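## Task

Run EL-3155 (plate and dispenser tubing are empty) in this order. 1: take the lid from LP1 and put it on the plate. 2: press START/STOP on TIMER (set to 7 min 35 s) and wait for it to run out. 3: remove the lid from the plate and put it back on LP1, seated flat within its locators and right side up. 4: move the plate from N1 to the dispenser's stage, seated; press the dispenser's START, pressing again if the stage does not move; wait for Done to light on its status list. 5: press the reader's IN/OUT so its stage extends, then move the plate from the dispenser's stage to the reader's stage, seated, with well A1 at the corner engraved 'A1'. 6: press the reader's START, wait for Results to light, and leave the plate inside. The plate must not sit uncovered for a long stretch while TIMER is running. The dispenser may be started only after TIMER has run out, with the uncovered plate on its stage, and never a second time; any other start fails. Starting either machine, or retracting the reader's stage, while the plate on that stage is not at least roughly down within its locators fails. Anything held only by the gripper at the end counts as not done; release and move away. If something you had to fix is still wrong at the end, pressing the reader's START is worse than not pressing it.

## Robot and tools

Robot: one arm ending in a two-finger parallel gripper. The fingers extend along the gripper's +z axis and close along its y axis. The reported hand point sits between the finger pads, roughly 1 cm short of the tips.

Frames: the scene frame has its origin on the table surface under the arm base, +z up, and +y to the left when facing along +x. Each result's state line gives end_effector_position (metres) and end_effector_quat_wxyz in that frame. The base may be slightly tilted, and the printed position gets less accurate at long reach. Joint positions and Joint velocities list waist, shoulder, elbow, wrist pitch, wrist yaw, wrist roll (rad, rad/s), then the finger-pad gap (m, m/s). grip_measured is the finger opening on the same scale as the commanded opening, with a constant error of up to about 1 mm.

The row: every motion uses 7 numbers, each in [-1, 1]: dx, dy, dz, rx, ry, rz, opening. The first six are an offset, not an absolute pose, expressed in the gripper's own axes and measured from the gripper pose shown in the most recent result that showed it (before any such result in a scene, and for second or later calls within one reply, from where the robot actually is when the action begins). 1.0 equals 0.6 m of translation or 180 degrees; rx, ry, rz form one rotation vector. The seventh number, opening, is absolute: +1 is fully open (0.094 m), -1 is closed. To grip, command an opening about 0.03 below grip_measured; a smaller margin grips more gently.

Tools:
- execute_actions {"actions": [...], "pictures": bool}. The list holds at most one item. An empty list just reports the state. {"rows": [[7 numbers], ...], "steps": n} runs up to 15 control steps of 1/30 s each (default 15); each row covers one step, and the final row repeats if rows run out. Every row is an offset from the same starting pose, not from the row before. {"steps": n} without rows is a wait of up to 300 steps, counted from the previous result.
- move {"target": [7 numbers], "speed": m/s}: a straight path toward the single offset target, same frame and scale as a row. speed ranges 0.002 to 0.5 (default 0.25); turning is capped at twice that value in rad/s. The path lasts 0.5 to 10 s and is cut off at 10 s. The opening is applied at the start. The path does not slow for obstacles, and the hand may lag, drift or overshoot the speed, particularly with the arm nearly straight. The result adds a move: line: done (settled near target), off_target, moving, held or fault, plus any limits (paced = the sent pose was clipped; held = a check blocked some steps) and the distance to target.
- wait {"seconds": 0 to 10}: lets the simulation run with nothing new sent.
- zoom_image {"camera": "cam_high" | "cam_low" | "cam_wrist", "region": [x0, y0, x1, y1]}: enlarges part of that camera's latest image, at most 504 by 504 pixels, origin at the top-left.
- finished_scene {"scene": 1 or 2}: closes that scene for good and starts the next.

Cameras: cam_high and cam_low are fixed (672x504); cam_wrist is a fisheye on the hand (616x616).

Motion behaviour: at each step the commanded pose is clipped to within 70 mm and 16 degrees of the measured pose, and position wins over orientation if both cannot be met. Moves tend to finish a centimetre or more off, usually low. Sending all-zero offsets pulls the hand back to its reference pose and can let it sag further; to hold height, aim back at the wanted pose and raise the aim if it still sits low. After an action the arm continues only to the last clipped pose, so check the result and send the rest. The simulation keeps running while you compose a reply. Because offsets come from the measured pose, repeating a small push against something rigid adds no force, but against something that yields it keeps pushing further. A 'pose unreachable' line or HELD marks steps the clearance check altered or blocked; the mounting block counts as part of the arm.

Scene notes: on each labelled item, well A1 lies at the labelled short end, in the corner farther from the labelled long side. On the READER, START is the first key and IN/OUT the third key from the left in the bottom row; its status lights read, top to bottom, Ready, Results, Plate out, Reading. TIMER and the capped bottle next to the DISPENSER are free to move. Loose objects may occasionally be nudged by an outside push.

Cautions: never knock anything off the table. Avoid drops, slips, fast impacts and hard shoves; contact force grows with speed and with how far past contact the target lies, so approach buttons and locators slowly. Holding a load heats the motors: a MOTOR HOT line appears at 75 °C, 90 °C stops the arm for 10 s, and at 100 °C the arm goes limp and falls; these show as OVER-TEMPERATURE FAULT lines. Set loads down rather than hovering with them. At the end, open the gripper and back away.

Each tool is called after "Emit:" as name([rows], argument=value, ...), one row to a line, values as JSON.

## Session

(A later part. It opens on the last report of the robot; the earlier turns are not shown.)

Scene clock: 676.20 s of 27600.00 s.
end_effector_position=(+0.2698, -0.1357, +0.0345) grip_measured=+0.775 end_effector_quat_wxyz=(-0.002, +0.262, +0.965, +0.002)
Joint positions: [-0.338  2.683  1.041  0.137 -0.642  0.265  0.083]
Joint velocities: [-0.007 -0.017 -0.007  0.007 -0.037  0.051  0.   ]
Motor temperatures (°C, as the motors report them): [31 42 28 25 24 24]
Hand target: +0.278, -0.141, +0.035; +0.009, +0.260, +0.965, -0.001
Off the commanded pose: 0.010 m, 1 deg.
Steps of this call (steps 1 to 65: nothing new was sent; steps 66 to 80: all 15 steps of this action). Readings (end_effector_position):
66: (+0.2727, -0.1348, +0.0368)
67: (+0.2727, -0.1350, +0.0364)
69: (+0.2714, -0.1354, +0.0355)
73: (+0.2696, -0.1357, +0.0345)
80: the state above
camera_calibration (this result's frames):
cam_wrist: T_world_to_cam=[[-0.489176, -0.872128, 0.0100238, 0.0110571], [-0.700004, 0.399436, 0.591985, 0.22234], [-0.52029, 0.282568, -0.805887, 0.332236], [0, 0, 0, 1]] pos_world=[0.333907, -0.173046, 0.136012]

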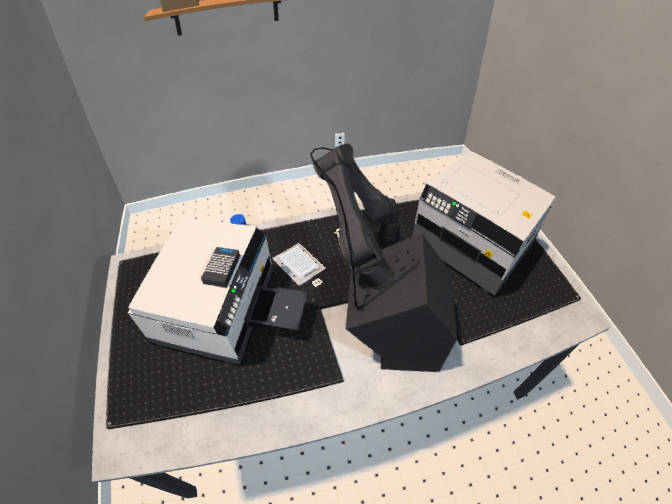

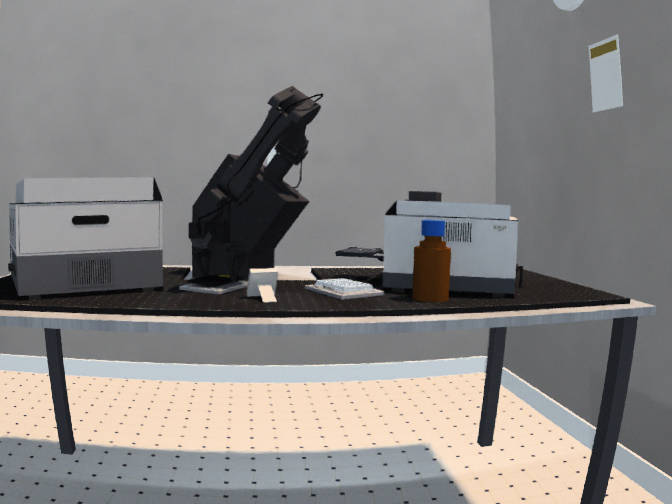

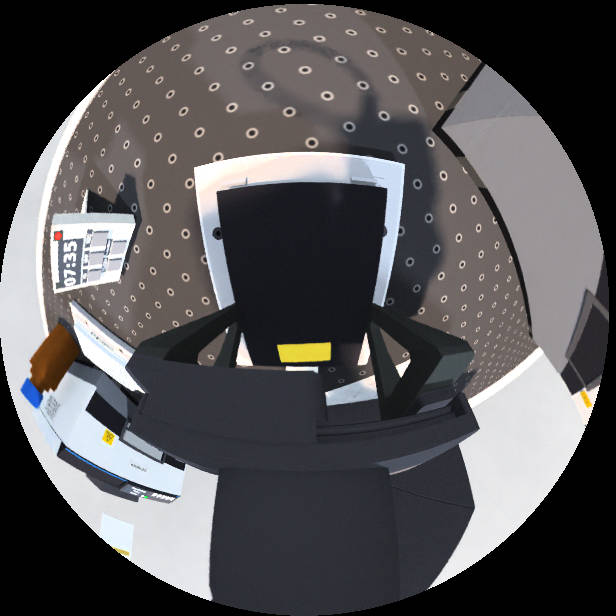

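Emit:
execute_actions([
  {"rows":[[-0.015,0.001,0.004,0,-0.008,0,0.745]]},
])

Emit:
zoom_image(camera="cam_wrist", region=[180,130,430,400])

Scene clock: 678.20 s of 27600.00 s.
end_effector_position=(+0.2722, -0.1331, +0.0323) grip_measured=+0.775 end_effector_quat_wxyz=(-0.001, +0.261, +0.965, +0.002)
Joint positions: [-0.326  2.683  1.041  0.151 -0.642  0.279  0.083]
Joint velocities: [ 0.017 -0.012 -0.002 -0.081 -0.051 -0.081 -0.001]
Motor temperatures (°C, as the motors report them): [31 42 28 25 24 24]
Hand target: +0.278, -0.140, +0.032; +0.009, +0.263, +0.965, -0.002
Off the commanded pose: 0.009 m, 1 deg.
Steps of this call (steps 1 to 45: nothing new was sent; steps 46 to 60: all 15 steps of this action). Readings (end_effector_position):
46: (+0.2700, -0.1356, +0.0344)
47: (+0.2704, -0.1352, +0.0340)
49: (+0.2711, -0.1342, +0.0332)
53: (+0.2717, -0.1330, +0.0323)
60: the state above
camera_calibration (this result's frames):
cam_wrist: T_world_to_cam=[[-0.485854, -0.874001, 0.00823171, 0.0134213], [-0.703791, 0.396785, 0.589271, 0.225016], [-0.51829, 0.280506, -0.807894, 0.330178], [0, 0, 0, 1]] pos_world=[0.336013, -0.17017, 0.134043]

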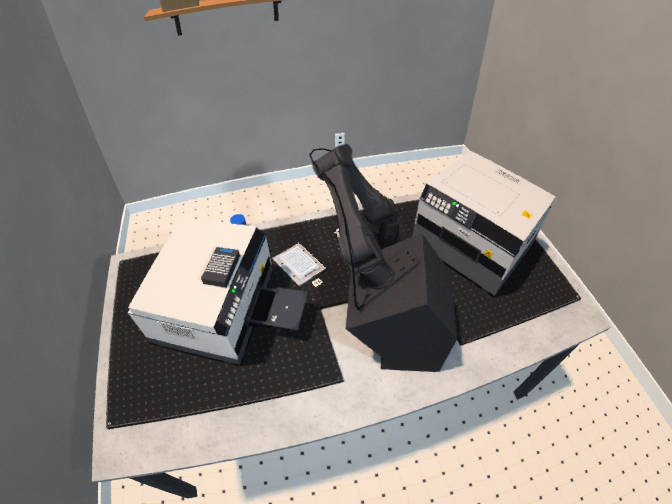

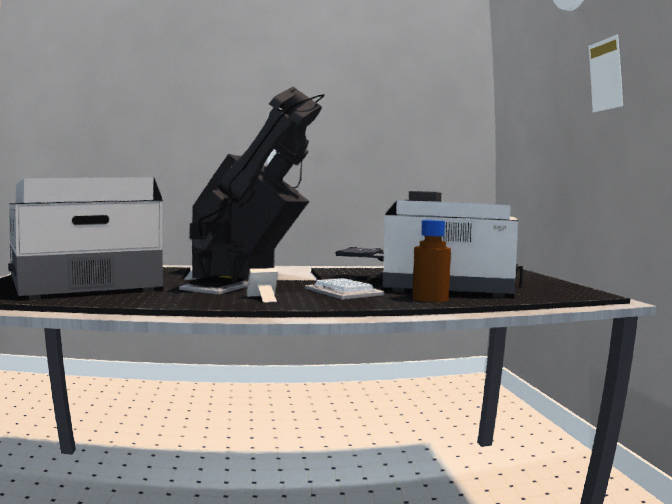

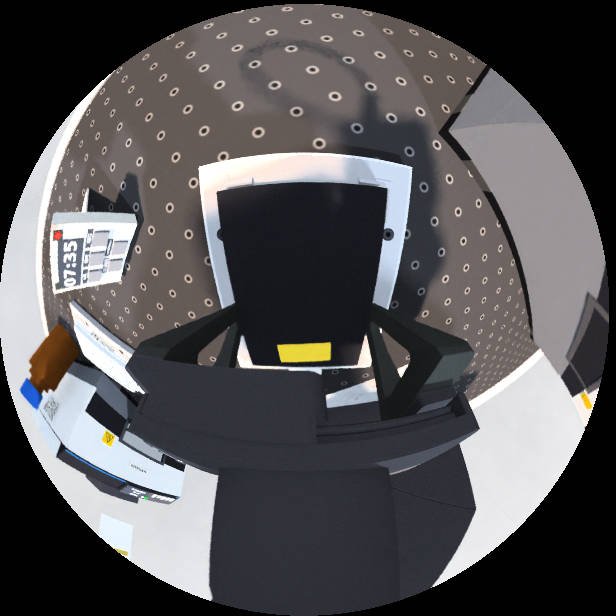

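Region (180, 130, 430, 400) of cam_wrist's 616x616 image, scaled by 1.867, with more detail than that image has; it fills the left 467 columns of this view, and the rest is white.

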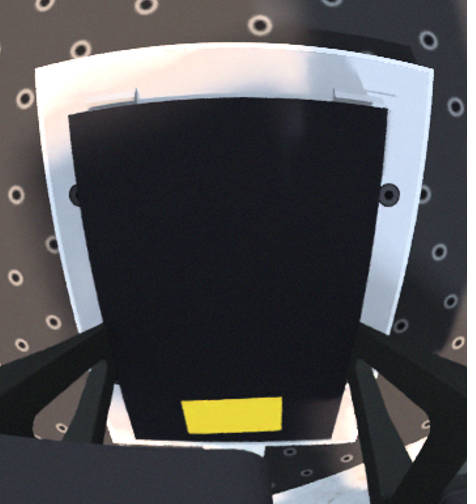

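Shoulder step again, slightly smaller.

Emit:
execute_actions([
  {"rows":[[-0.012,-0.005,0.003,0,-0.006,0,0.745]]},
])

Emit:
zoom_image(camera="cam_wrist", region=[180,130,430,400])

Scene clock: 680.27 s of 27600.00 s.
end_effector_position=(+0.2695, -0.1340, +0.0303) grip_measured=+0.775 end_effector_quat_wxyz=(-0.002, +0.262, +0.965, +0.002)
Joint positions: [-0.326  2.693  1.041  0.156 -0.642  0.28   0.083]
Joint velocities: [-0.017  0.017 -0.012 -0.066 -0.007  0.007  0.   ]
Motor temperatures (°C, as the motors report them): [31 42 28 25 24 24]
Hand target: +0.277, -0.139, +0.031; +0.008, +0.260, +0.965, -0.000
Off the commanded pose: 0.009 m, 1 deg.
Steps of this call (steps 1 to 47: nothing new was sent; steps 48 to 62: all 15 steps of this action). Readings (end_effector_position):
48: (+0.2721, -0.1332, +0.0321)
49: (+0.2719, -0.1334, +0.0318)
51: (+0.2708, -0.1337, +0.0311)
55: (+0.2693, -0.1340, +0.0303)
62: the state above
camera_calibration (this result's frames):
cam_wrist: T_world_to_cam=[[-0.488342, -0.872605, 0.00910486, 0.0121965], [-0.700714, 0.398321, 0.591895, 0.223986], [-0.520117, 0.282667, -0.805964, 0.328117], [0, 0, 0, 1]] pos_world=[0.333566, -0.171324, 0.131763]

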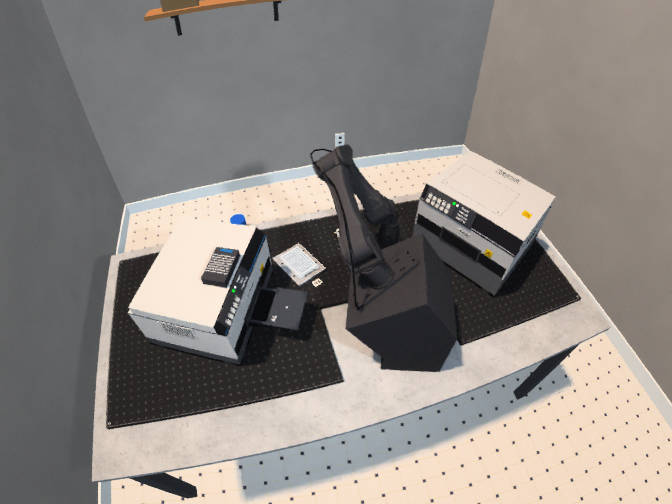

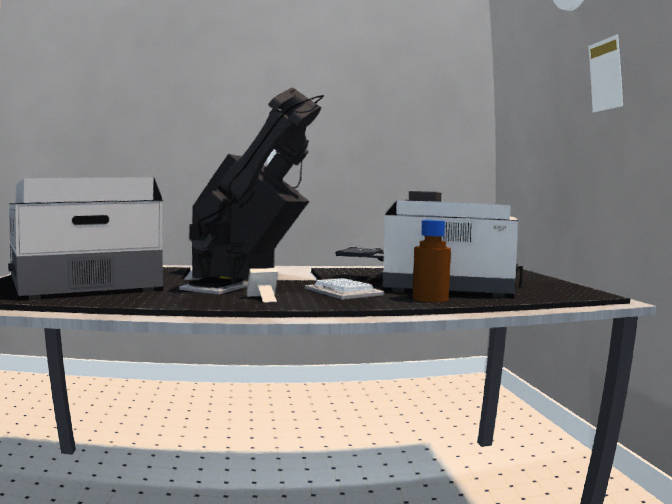

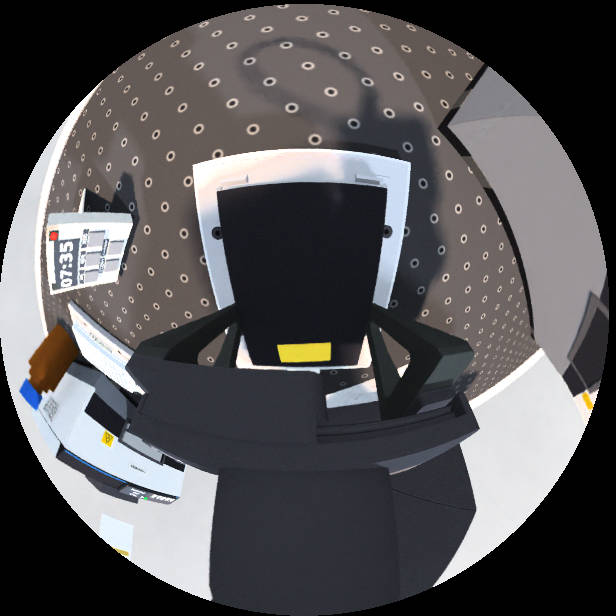

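Region (180, 130, 430, 400) of cam_wrist's 616x616 image, scaled by 1.867, with more detail than that image has; it fills the left 467 columns of this view, and the rest is white.

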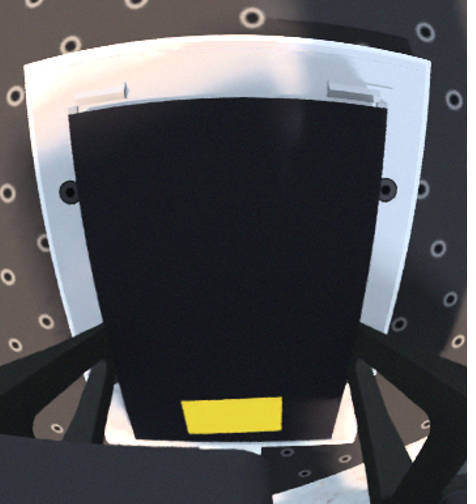

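Centred; gap ~1 mm. Descend with slight -gx.

Emit:
execute_actions([
  {"rows":[[-0.015,-0.002,0.005,0,-0.009,0,0.745]]},
])

Emit:
zoom_image(camera="cam_wrist", region=[180,130,430,400])

Scene clock: 682.63 s of 27600.00 s.
end_effector_position=(+0.2707, -0.1342, +0.0288) grip_measured=+0.775 end_effector_quat_wxyz=(+0.001, +0.264, +0.964, +0.002)
Joint positions: [-0.323  2.697  1.041  0.171 -0.642  0.293  0.083]
Joint velocities: [-0.007  0.012  0.017  0.022  0.051 -0.007  0.   ]
Motor temperatures (°C, as the motors report them): [31 41 28 25 24 24]
Hand target: +0.277, -0.139, +0.027; +0.011, +0.262, +0.965, -0.002
Off the commanded pose: 0.008 m, 1 deg.
Steps of this call (steps 1 to 56: nothing new was sent; steps 57 to 71: all 15 steps of this action). Readings (end_effector_position):
57: (+0.2696, -0.1339, +0.0300)
58: (+0.2699, -0.1340, +0.0294)
60: (+0.2704, -0.1340, +0.0288)
64: (+0.2706, -0.1341, +0.0288)
71: the state above
camera_calibration (this result's frames):
cam_wrist: T_world_to_cam=[[-0.492285, -0.870398, 0.00795476, 0.0140649], [-0.702388, 0.402626, 0.586978, 0.226931], [-0.514107, 0.283373, -0.809564, 0.326212], [0, 0, 0, 1]] pos_world=[0.334025, -0.171566, 0.130774]

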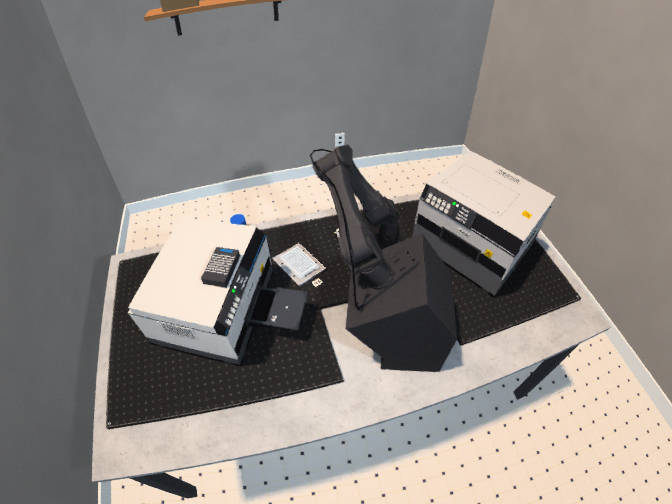

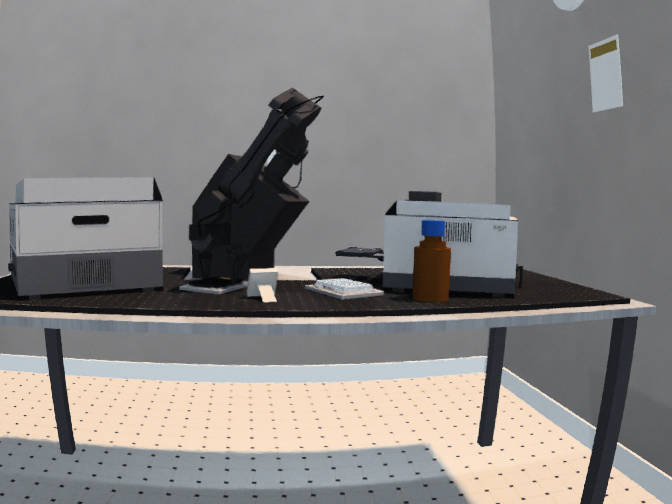

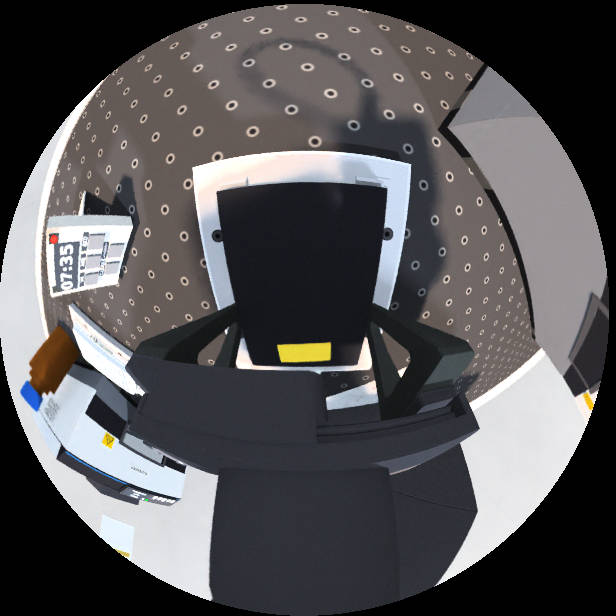

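Region (180, 130, 430, 400) of cam_wrist's 616x616 image, scaled by 1.867, with more detail than that image has; it fills the left 467 columns of this view, and the rest is white.

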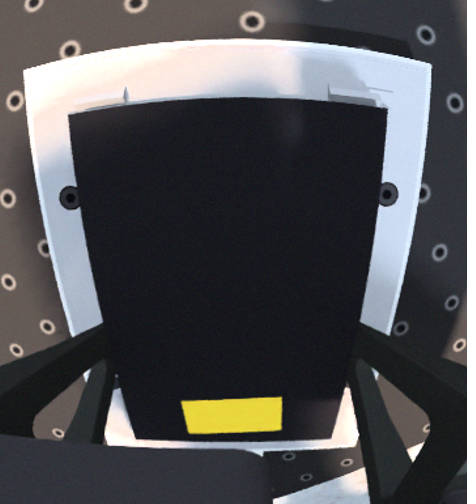

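Emit:
execute_actions([
  {"rows":[[-0.012,-0.002,-0.003,0,-0.005,0,1]]},
], pictures=false)

Emit:
move(target=[0,0,-0.16,0,0,0,1], speed=0.12)

Emit:
zoom_image(camera="cam_wrist", region=[220,140,390,330])

Emit:
zoom_image(camera="cam_low", region=[170,260,260,305])

Scene clock: 686.57 s of 27600.00 s.
end_effector_position=(+0.2706, -0.1341, +0.0288) grip_measured=+1.000 end_effector_quat_wxyz=(+0.000, +0.265, +0.964, +0.002)
Joint positions: [-0.323  2.697  1.041  0.17  -0.642  0.294  0.094]
Joint velocities: [-0.007 -0.007  0.012 -0.051 -0.095 -0.051  0.   ]
Motor temperatures (°C, as the motors report them): [31 41 28 25 24 24]
Hand target: +0.276, -0.139, +0.031; +0.008, +0.264, +0.964, -0.000
Off the commanded pose: 0.008 m, 1 deg.
Steps of this call (steps 1 to 103: nothing new was sent; steps 104 to 118: all 15 steps of this action). Readings (end_effector_position):
104: (+0.2706, -0.1341, +0.0288)
105: (+0.2706, -0.1341, +0.0288)
107: (+0.2706, -0.1341, +0.0288)
111: (+0.2706, -0.1341, +0.0288)
118: the state above

Scene clock: 688.23 s of 27600.00 s.
end_effector_position=(+0.2723, -0.1323, +0.1172) grip_measured=+1.000 end_effector_quat_wxyz=(-0.003, +0.260, +0.966, +0.001)
Joint positions: [-0.49   2.425  0.972 -0.168 -0.642  0.069  0.094]
Joint velocities: [-0.002  0.007 -0.037 -0.022  0.051  0.037  0.   ]
Motor temperatures (°C, as the motors report them): [31 41 28 25 24 24]
Hand target: +0.271, -0.133, +0.124; +0.002, +0.265, +0.964, +0.004
Off the commanded pose: 0.008 m, 1 deg.
move: done
camera_calibration (this result's frames):
cam_wrist: T_world_to_cam=[[-0.484682, -0.874612, 0.0117282, 0.0127177], [-0.700797, 0.396313, 0.593143, 0.173405], [-0.523418, 0.279267, -0.805012, 0.399517], [0, 0, 0, 1]] pos_world=[0.3368, -0.169172, 0.218612]

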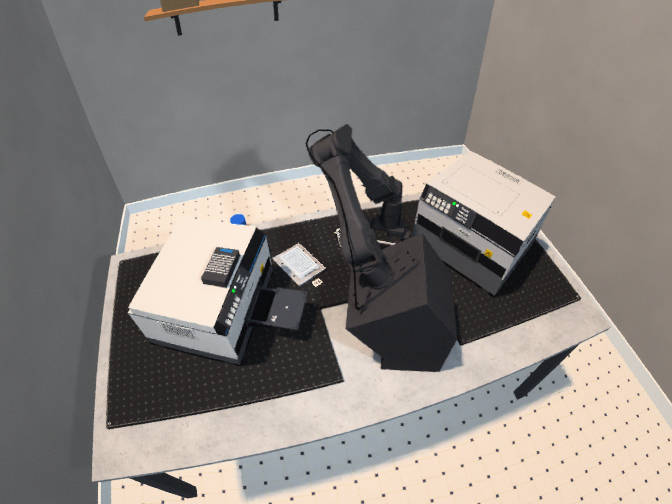

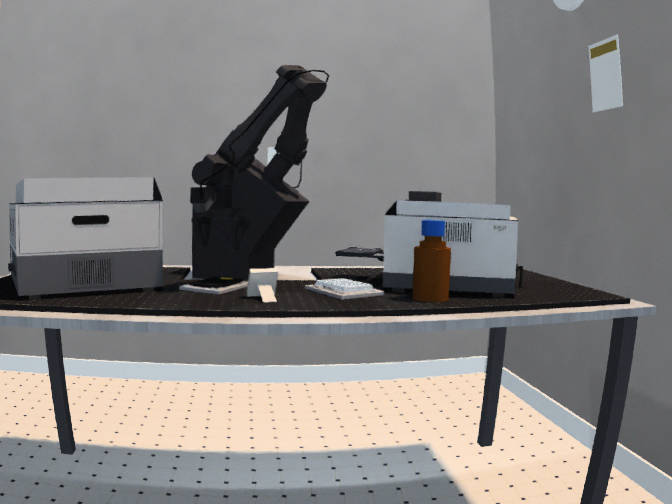

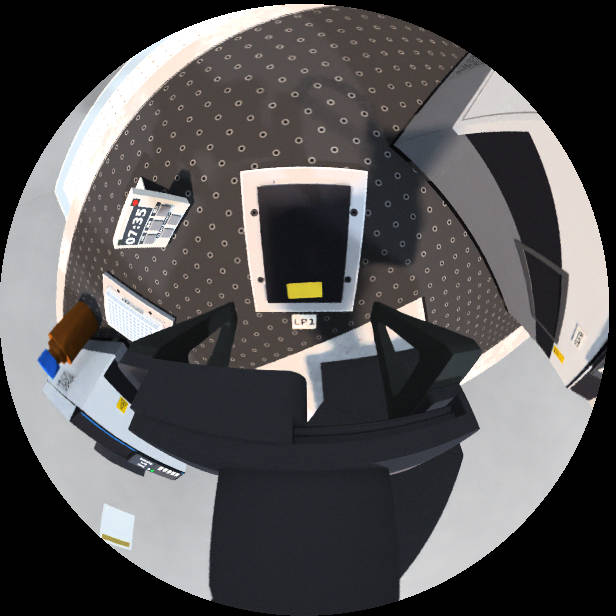

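Region (220, 140, 390, 330) of cam_wrist's 616x616 image, scaled by 2.653, with more detail than that image has; it fills the left 451 columns of this view, and the rest is white.

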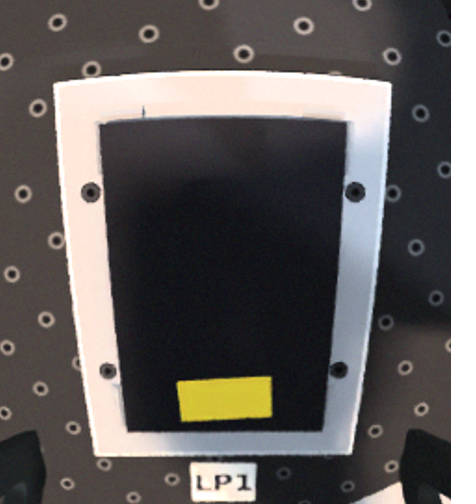

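Region (170, 260, 260, 305) of cam_low's 672x504 image, scaled by 5.600, with more detail than that image has.

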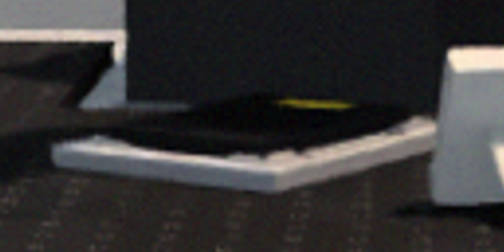

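Emit:
move(target=[0.134,0.49,0,0,0,-0.302,1])

Emit:
move(target=[-0.025,-0.004,0.1,0,-0.012,0,1], speed=0.1)

Scene clock: 693.27 s of 27600.00 s.
end_effector_position=(+0.3340, +0.1524, +0.1044) grip_measured=+1.000 end_effector_quat_wxyz=(-0.028, -0.204, +0.979, -0.001)
Joint positions: [ 0.278  1.941  1.068 -0.305 -0.481  0.001  0.094]
Joint velocities: [-0.012 -0.002 -0.017 -0.022 -0.037 -0.022  0.   ]
Motor temperatures (°C, as the motors report them): [31 42 28 24 24 24]
Hand target: +0.349, +0.156, +0.114; -0.008, -0.211, +0.977, -0.005
Off the commanded pose: 0.023 m, 3 deg.
move: off_target
camera_calibration (this result's frames):
cam_wrist: T_world_to_cam=[[0.41822, -0.908345, 0.00137726, -0.00357389], [-0.705174, -0.32372, 0.630821, 0.218672], [-0.572557, -0.264793, -0.775927, 0.43831], [0, 0, 0, 1]] pos_world=[0.406654, 0.183604, 0.202158]

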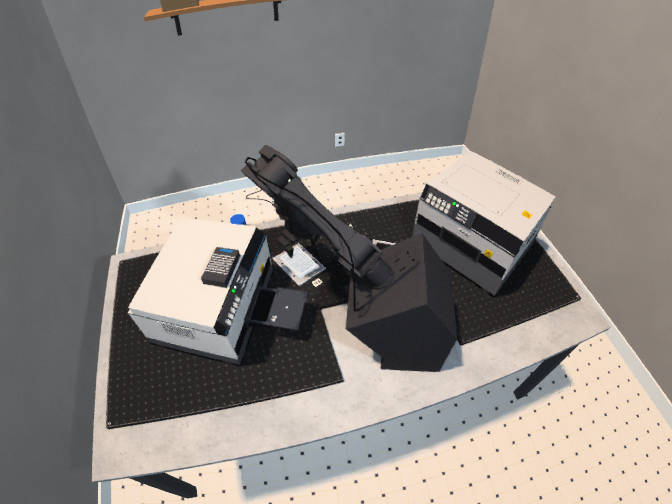

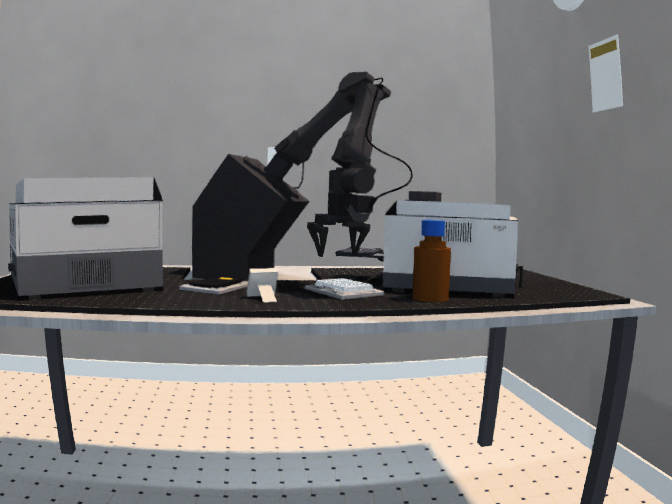

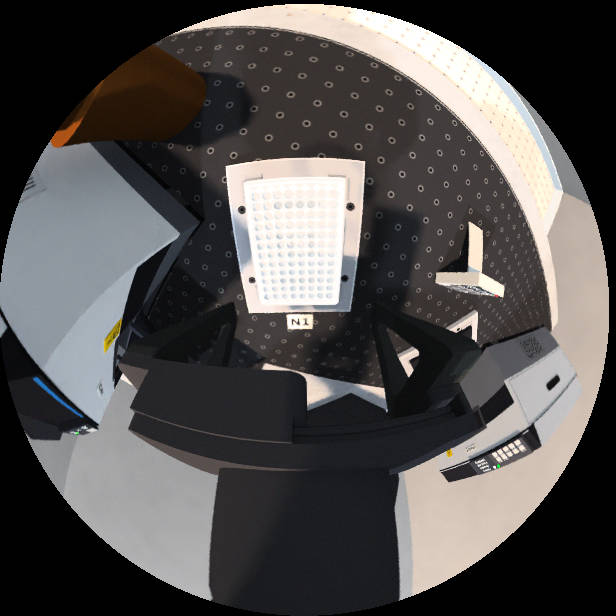

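Scene clock: 694.47 s of 27600.00 s.
end_effector_position=(+0.3311, +0.1517, +0.0432) grip_measured=+1.000 end_effector_quat_wxyz=(-0.028, -0.203, +0.979, +0.004)
Joint positions: [ 0.35   2.132  1.106 -0.115 -0.462  0.08   0.094]
Joint velocities: [ 0.012  0.002  0.017  0.007 -0.022  0.066  0.   ]
Motor temperatures (°C, as the motors report them): [31 42 28 24 24 24]
Hand target: +0.346, +0.155, +0.045; -0.009, -0.204, +0.979, +0.002
Off the commanded pose: 0.015 m, 2 deg.
move: off_target
camera_calibration (this result's frames):
cam_wrist: T_world_to_cam=[[0.415497, -0.909561, -0.00782976, -0.00148375], [-0.7049, -0.327422, 0.629215, 0.255523], [-0.574873, -0.255918, -0.777192, 0.388427], [0, 0, 0, 1]] pos_world=[0.404031, 0.18172, 0.141092]

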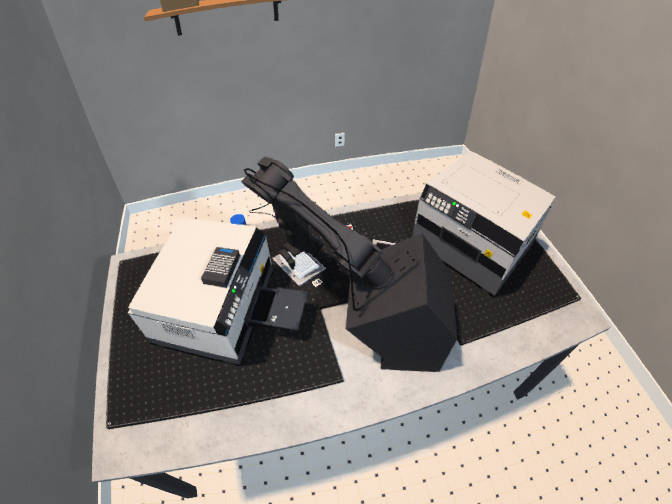

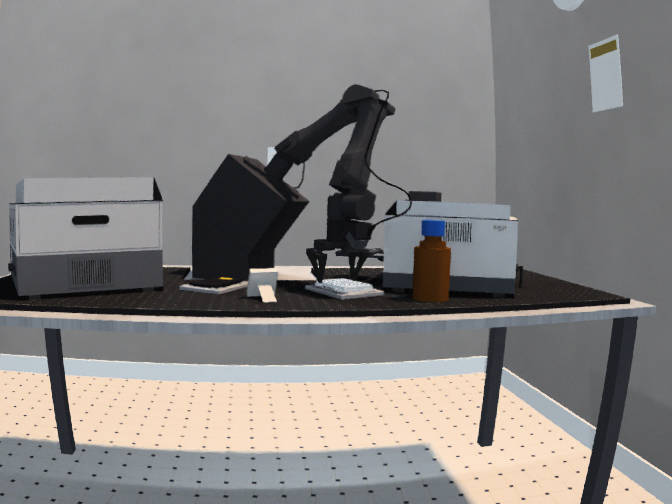

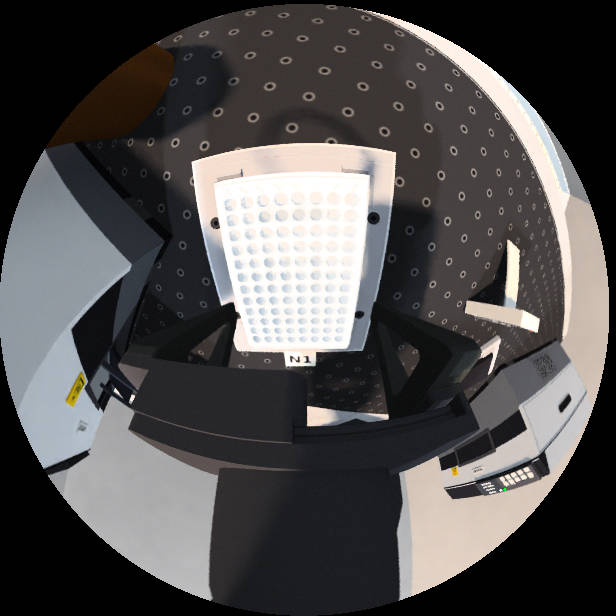

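Emit:
move(target=[-0.034,0.006,-0.004,0.004,-0.026,-0.006,1], speed=0.04)

Scene clock: 697.30 s of 27600.00 s.
end_effector_position=(+0.3425, +0.1622, +0.0406) grip_measured=+1.000 end_effector_quat_wxyz=(+0.001, -0.213, +0.977, +0.009)
Joint positions: [ 0.365  2.132  1.106 -0.045 -0.448  0.102  0.094]
Joint velocities: [ 0.012  0.007 -0.002  0.022  0.007  0.022  0.   ]
Motor temperatures (°C, as the motors report them): [31 43 28 24 24 24]
Hand target: +0.348, +0.163, +0.045; +0.013, -0.212, +0.977, +0.006
Off the commanded pose: 0.007 m, 1 deg.
move: done
camera_calibration (this result's frames):
cam_wrist: T_world_to_cam=[[0.433851, -0.900967, -0.00555271, -0.00441671], [-0.73076, -0.355481, 0.582771, 0.284028], [-0.527032, -0.248778, -0.812617, 0.379584], [0, 0, 0, 1]] pos_world=[0.409525, 0.19142, 0.142909]

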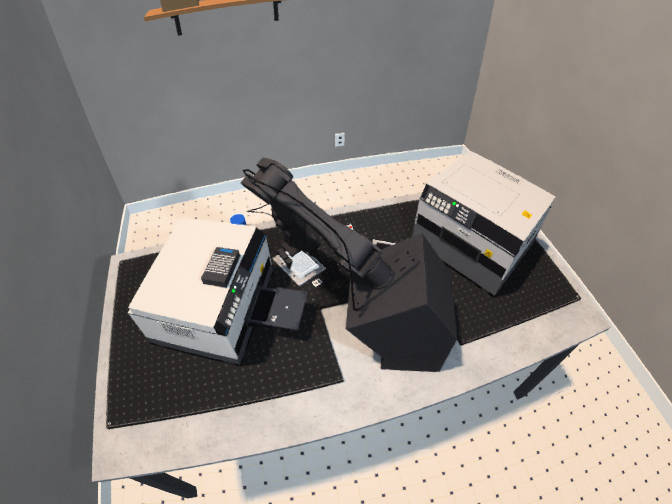

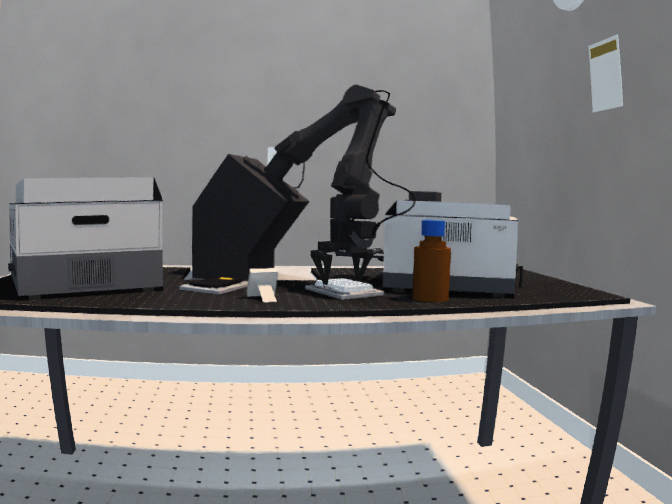

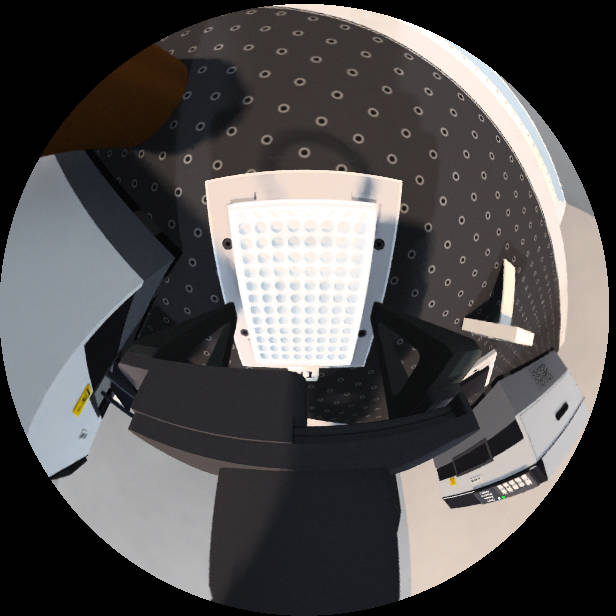

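Emit:
move(target=[-0.016,-0.004,0.014,0.003,-0.008,0,1], speed=0.02)

Emit:
zoom_image(camera="cam_low", region=[295,245,395,305])

Scene clock: 700.60 s of 27600.00 s.
end_effector_position=(+0.3371, +0.1596, +0.0315) grip_measured=+1.000 end_effector_quat_wxyz=(-0.005, -0.210, +0.978, +0.008)
Joint positions: [ 0.376  2.16   1.106 -0.026 -0.445  0.111  0.094]
Joint velocities: [-0.012  0.012  0.002 -0.051  0.022  0.007  0.   ]
Motor temperatures (°C, as the motors report them): [30 43 28 24 24 24]
Hand target: +0.352, +0.164, +0.033; +0.014, -0.213, +0.977, +0.007
Off the commanded pose: 0.016 m, 2 deg.
move: off_target
camera_calibration (this result's frames):
cam_wrist: T_world_to_cam=[[0.42946, -0.903065, -0.00612983, -0.00265238], [-0.725675, -0.349125, 0.59288, 0.281399], [-0.53755, -0.25017, -0.805267, 0.372159], [0, 0, 0, 1]] pos_world=[0.405398, 0.188952, 0.132835]

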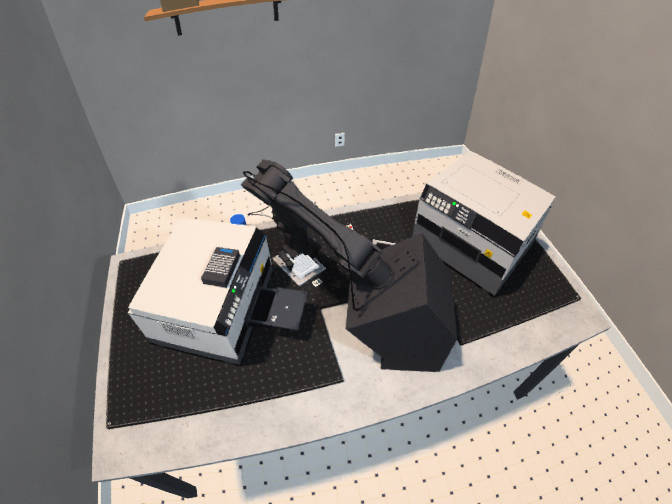

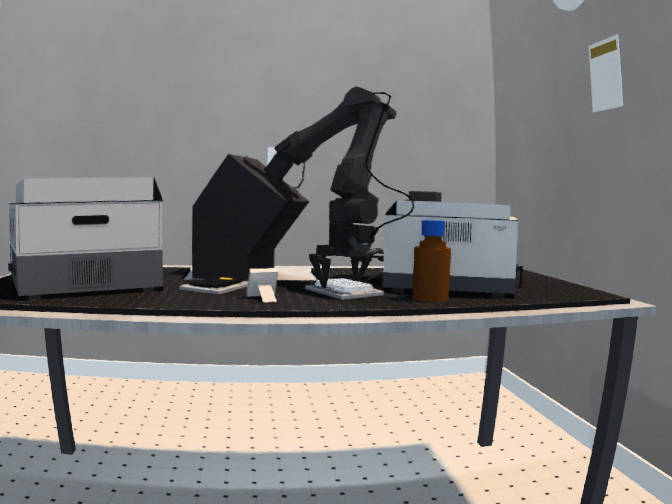

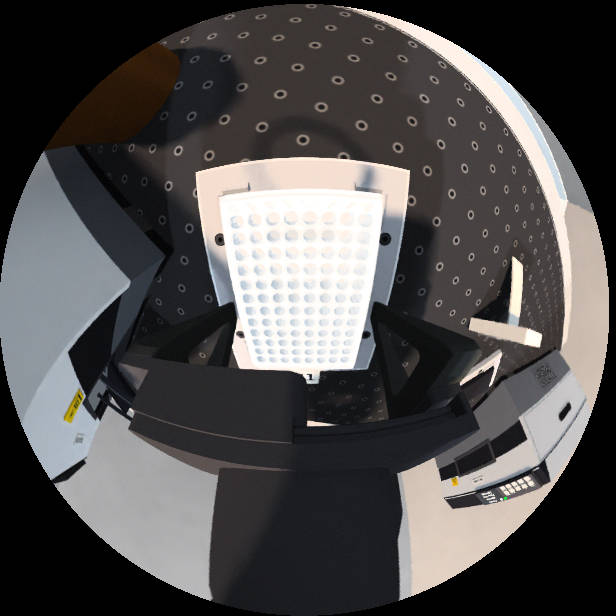

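Region (295, 245, 395, 305) of cam_low's 672x504 image, scaled by 5.040, with more detail than that image has; it fills the top 302 rows of this view, and the rest is white.

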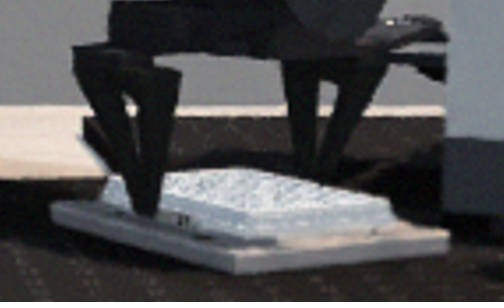

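Emit:
execute_actions([
  {"rows":[[-0.013,-0.005,-0.004,0,-0.006,0,0.9],[-0.013,-0.005,-0.004,0,-0.006,0,0.85],[-0.013,-0.005,-0.004,0,-0.006,0,0.8],[-0.013,-0.005,-0.004,0,-0.006,0,0.77],[-0.013,-0.005,-0.004,0,-0.006,0,0.75],[-0.013,-0.005,-0.004,0,-0.006,0,0.73],[-0.013,-0.005,-0.004,0,-0.006,0,0.71]]},
], pictures=false)

Scene clock: 704.60 s of 27600.00 s.
end_effector_position=(+0.3375, +0.1601, +0.0315) grip_measured=+0.752 end_effector_quat_wxyz=(-0.005, -0.210, +0.978, +0.009)
Joint positions: [ 0.376  2.16   1.106 -0.024 -0.446  0.112  0.082]
Joint velocities: [-0.002 -0.002 -0.007  0.007  0.037 -0.081 -0.001]
Motor temperatures (°C, as the motors report them): [30 43 28 24 24 24]
Hand target: +0.345, +0.160, +0.034; +0.004, -0.210, +0.978, +0.010
Off the commanded pose: 0.008 m, 1 deg.
Steps of this call (steps 1 to 105: nothing new was sent; steps 106 to 120: all 15 steps of this action). Readings (end_effector_position):
106: (+0.3376, +0.1598, +0.0315)
107: (+0.3376, +0.1598, +0.0315)
109: (+0.3375, +0.1600, +0.0315)
113: (+0.3375, +0.1601, +0.0315)
120: the state above

Emit:
move(target=[0,0,-0.22,0,0,0,0.72], speed=0.1)

Emit:
move(target=[0.287,0.28,0,0.005,0,0.277,0.72], speed=0.18)

Scene clock: 709.90 s of 27600.00 s.
end_effector_position=(+0.3356, +0.1601, +0.1545) grip_measured=+0.752 end_effector_quat_wxyz=(-0.012, -0.211, +0.977, +0.008)
Joint positions: [ 0.22   1.78   1.044 -0.431 -0.515 -0.055  0.082]
Joint velocities: [ 0.017 -0.012 -0.012 -0.037 -0.022  0.007  0.   ]
Motor temperatures (°C, as the motors report them): [30 44 28 24 24 24]
Hand target: +0.338, +0.159, +0.162; -0.004, -0.210, +0.978, +0.011
Off the commanded pose: 0.010 m, 1 deg.
move: done
camera_calibration (this result's frames):
cam_wrist: T_world_to_cam=[[0.431004, -0.902311, -0.00833879, -0.0010758], [-0.717713, -0.348399, 0.602915, 0.203196], [-0.546922, -0.253874, -0.797762, 0.473155], [0, 0, 0, 1]] pos_world=[0.405079, 0.189944, 0.254946]

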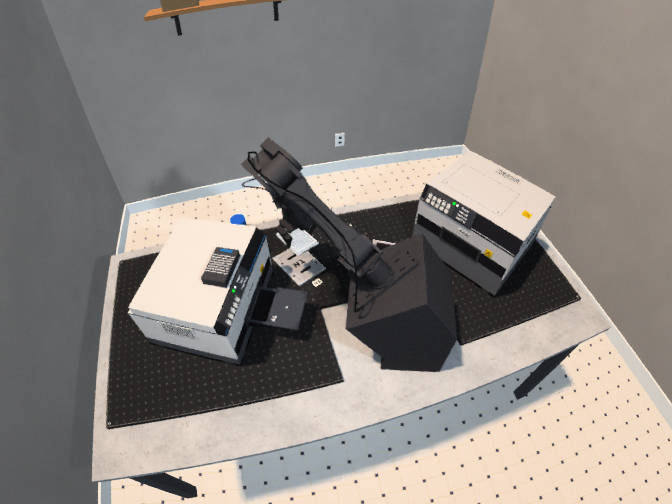

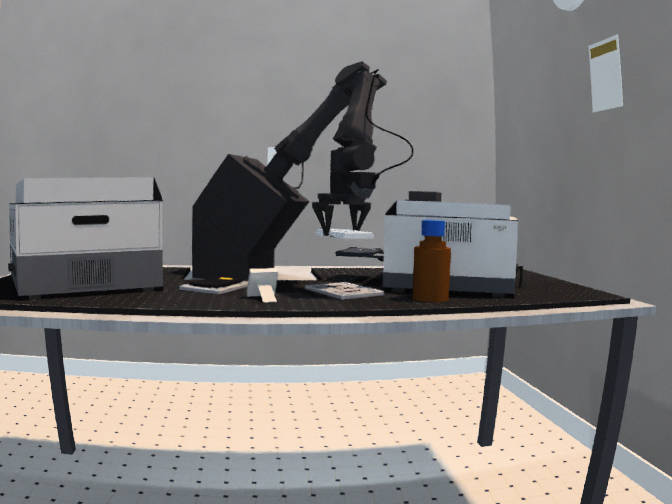

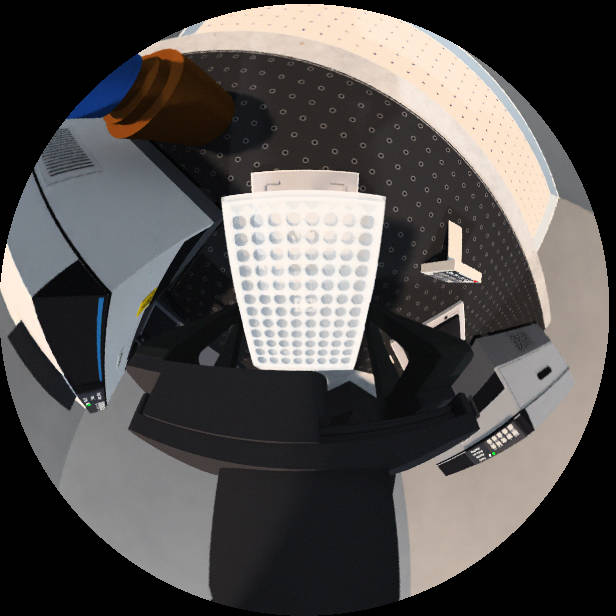

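Scene clock: 712.97 s of 27600.00 s.
end_effector_position=(+0.1102, +0.2408, +0.1561) grip_measured=+0.752 end_effector_quat_wxyz=(-0.018, +0.214, +0.977, -0.015)
Joint positions: [ 1.04   1.236  0.506 -0.239 -0.086  1.54   0.082]
Joint velocities: [-0.012 -0.007  0.012 -0.095  0.007  0.037 -0.001]
Motor temperatures (°C, as the motors report them): [30 43 28 24 24 24]
Hand target: +0.111, +0.238, +0.158; -0.008, +0.216, +0.976, -0.013
Off the commanded pose: 0.005 m, 1 deg.
move: done
camera_calibration (this result's frames):
cam_wrist: T_world_to_cam=[[-0.398873, -0.915757, 0.0478545, 0.254739], [-0.713967, 0.342882, 0.610478, -0.0994819], [-0.575458, 0.209337, -0.790586, 0.262064], [0, 0, 0, 1]] pos_world=[0.181388, 0.21253, 0.255725]

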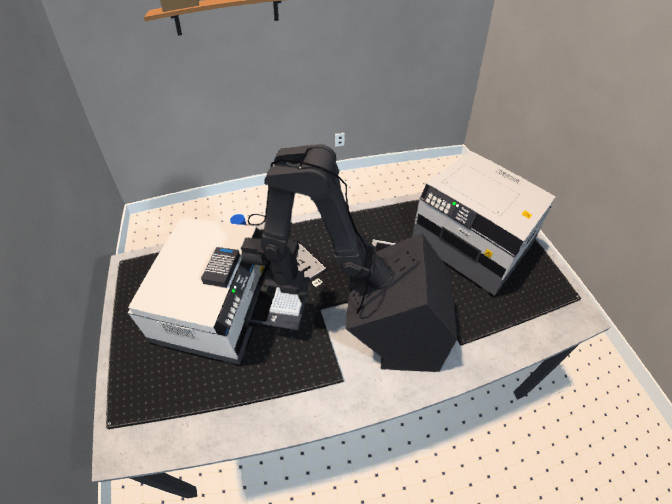

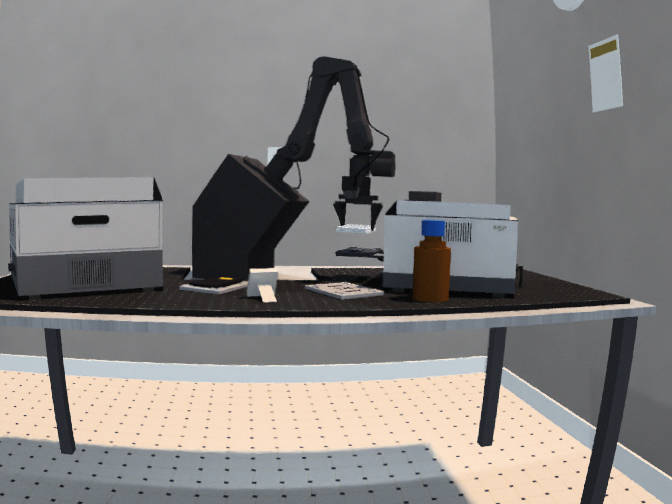

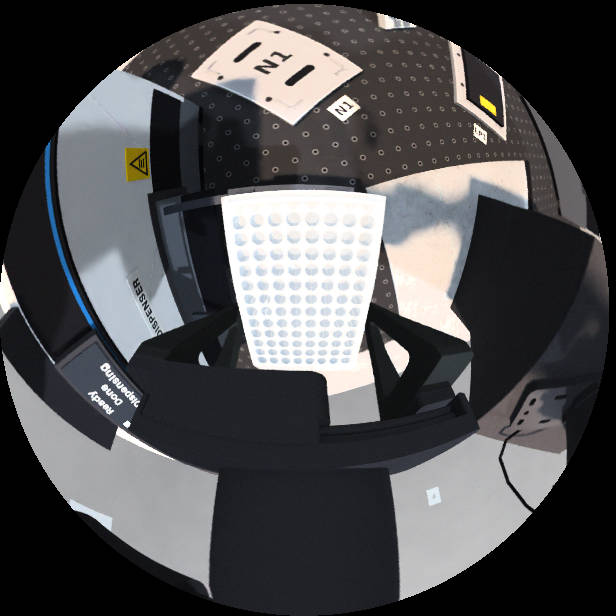

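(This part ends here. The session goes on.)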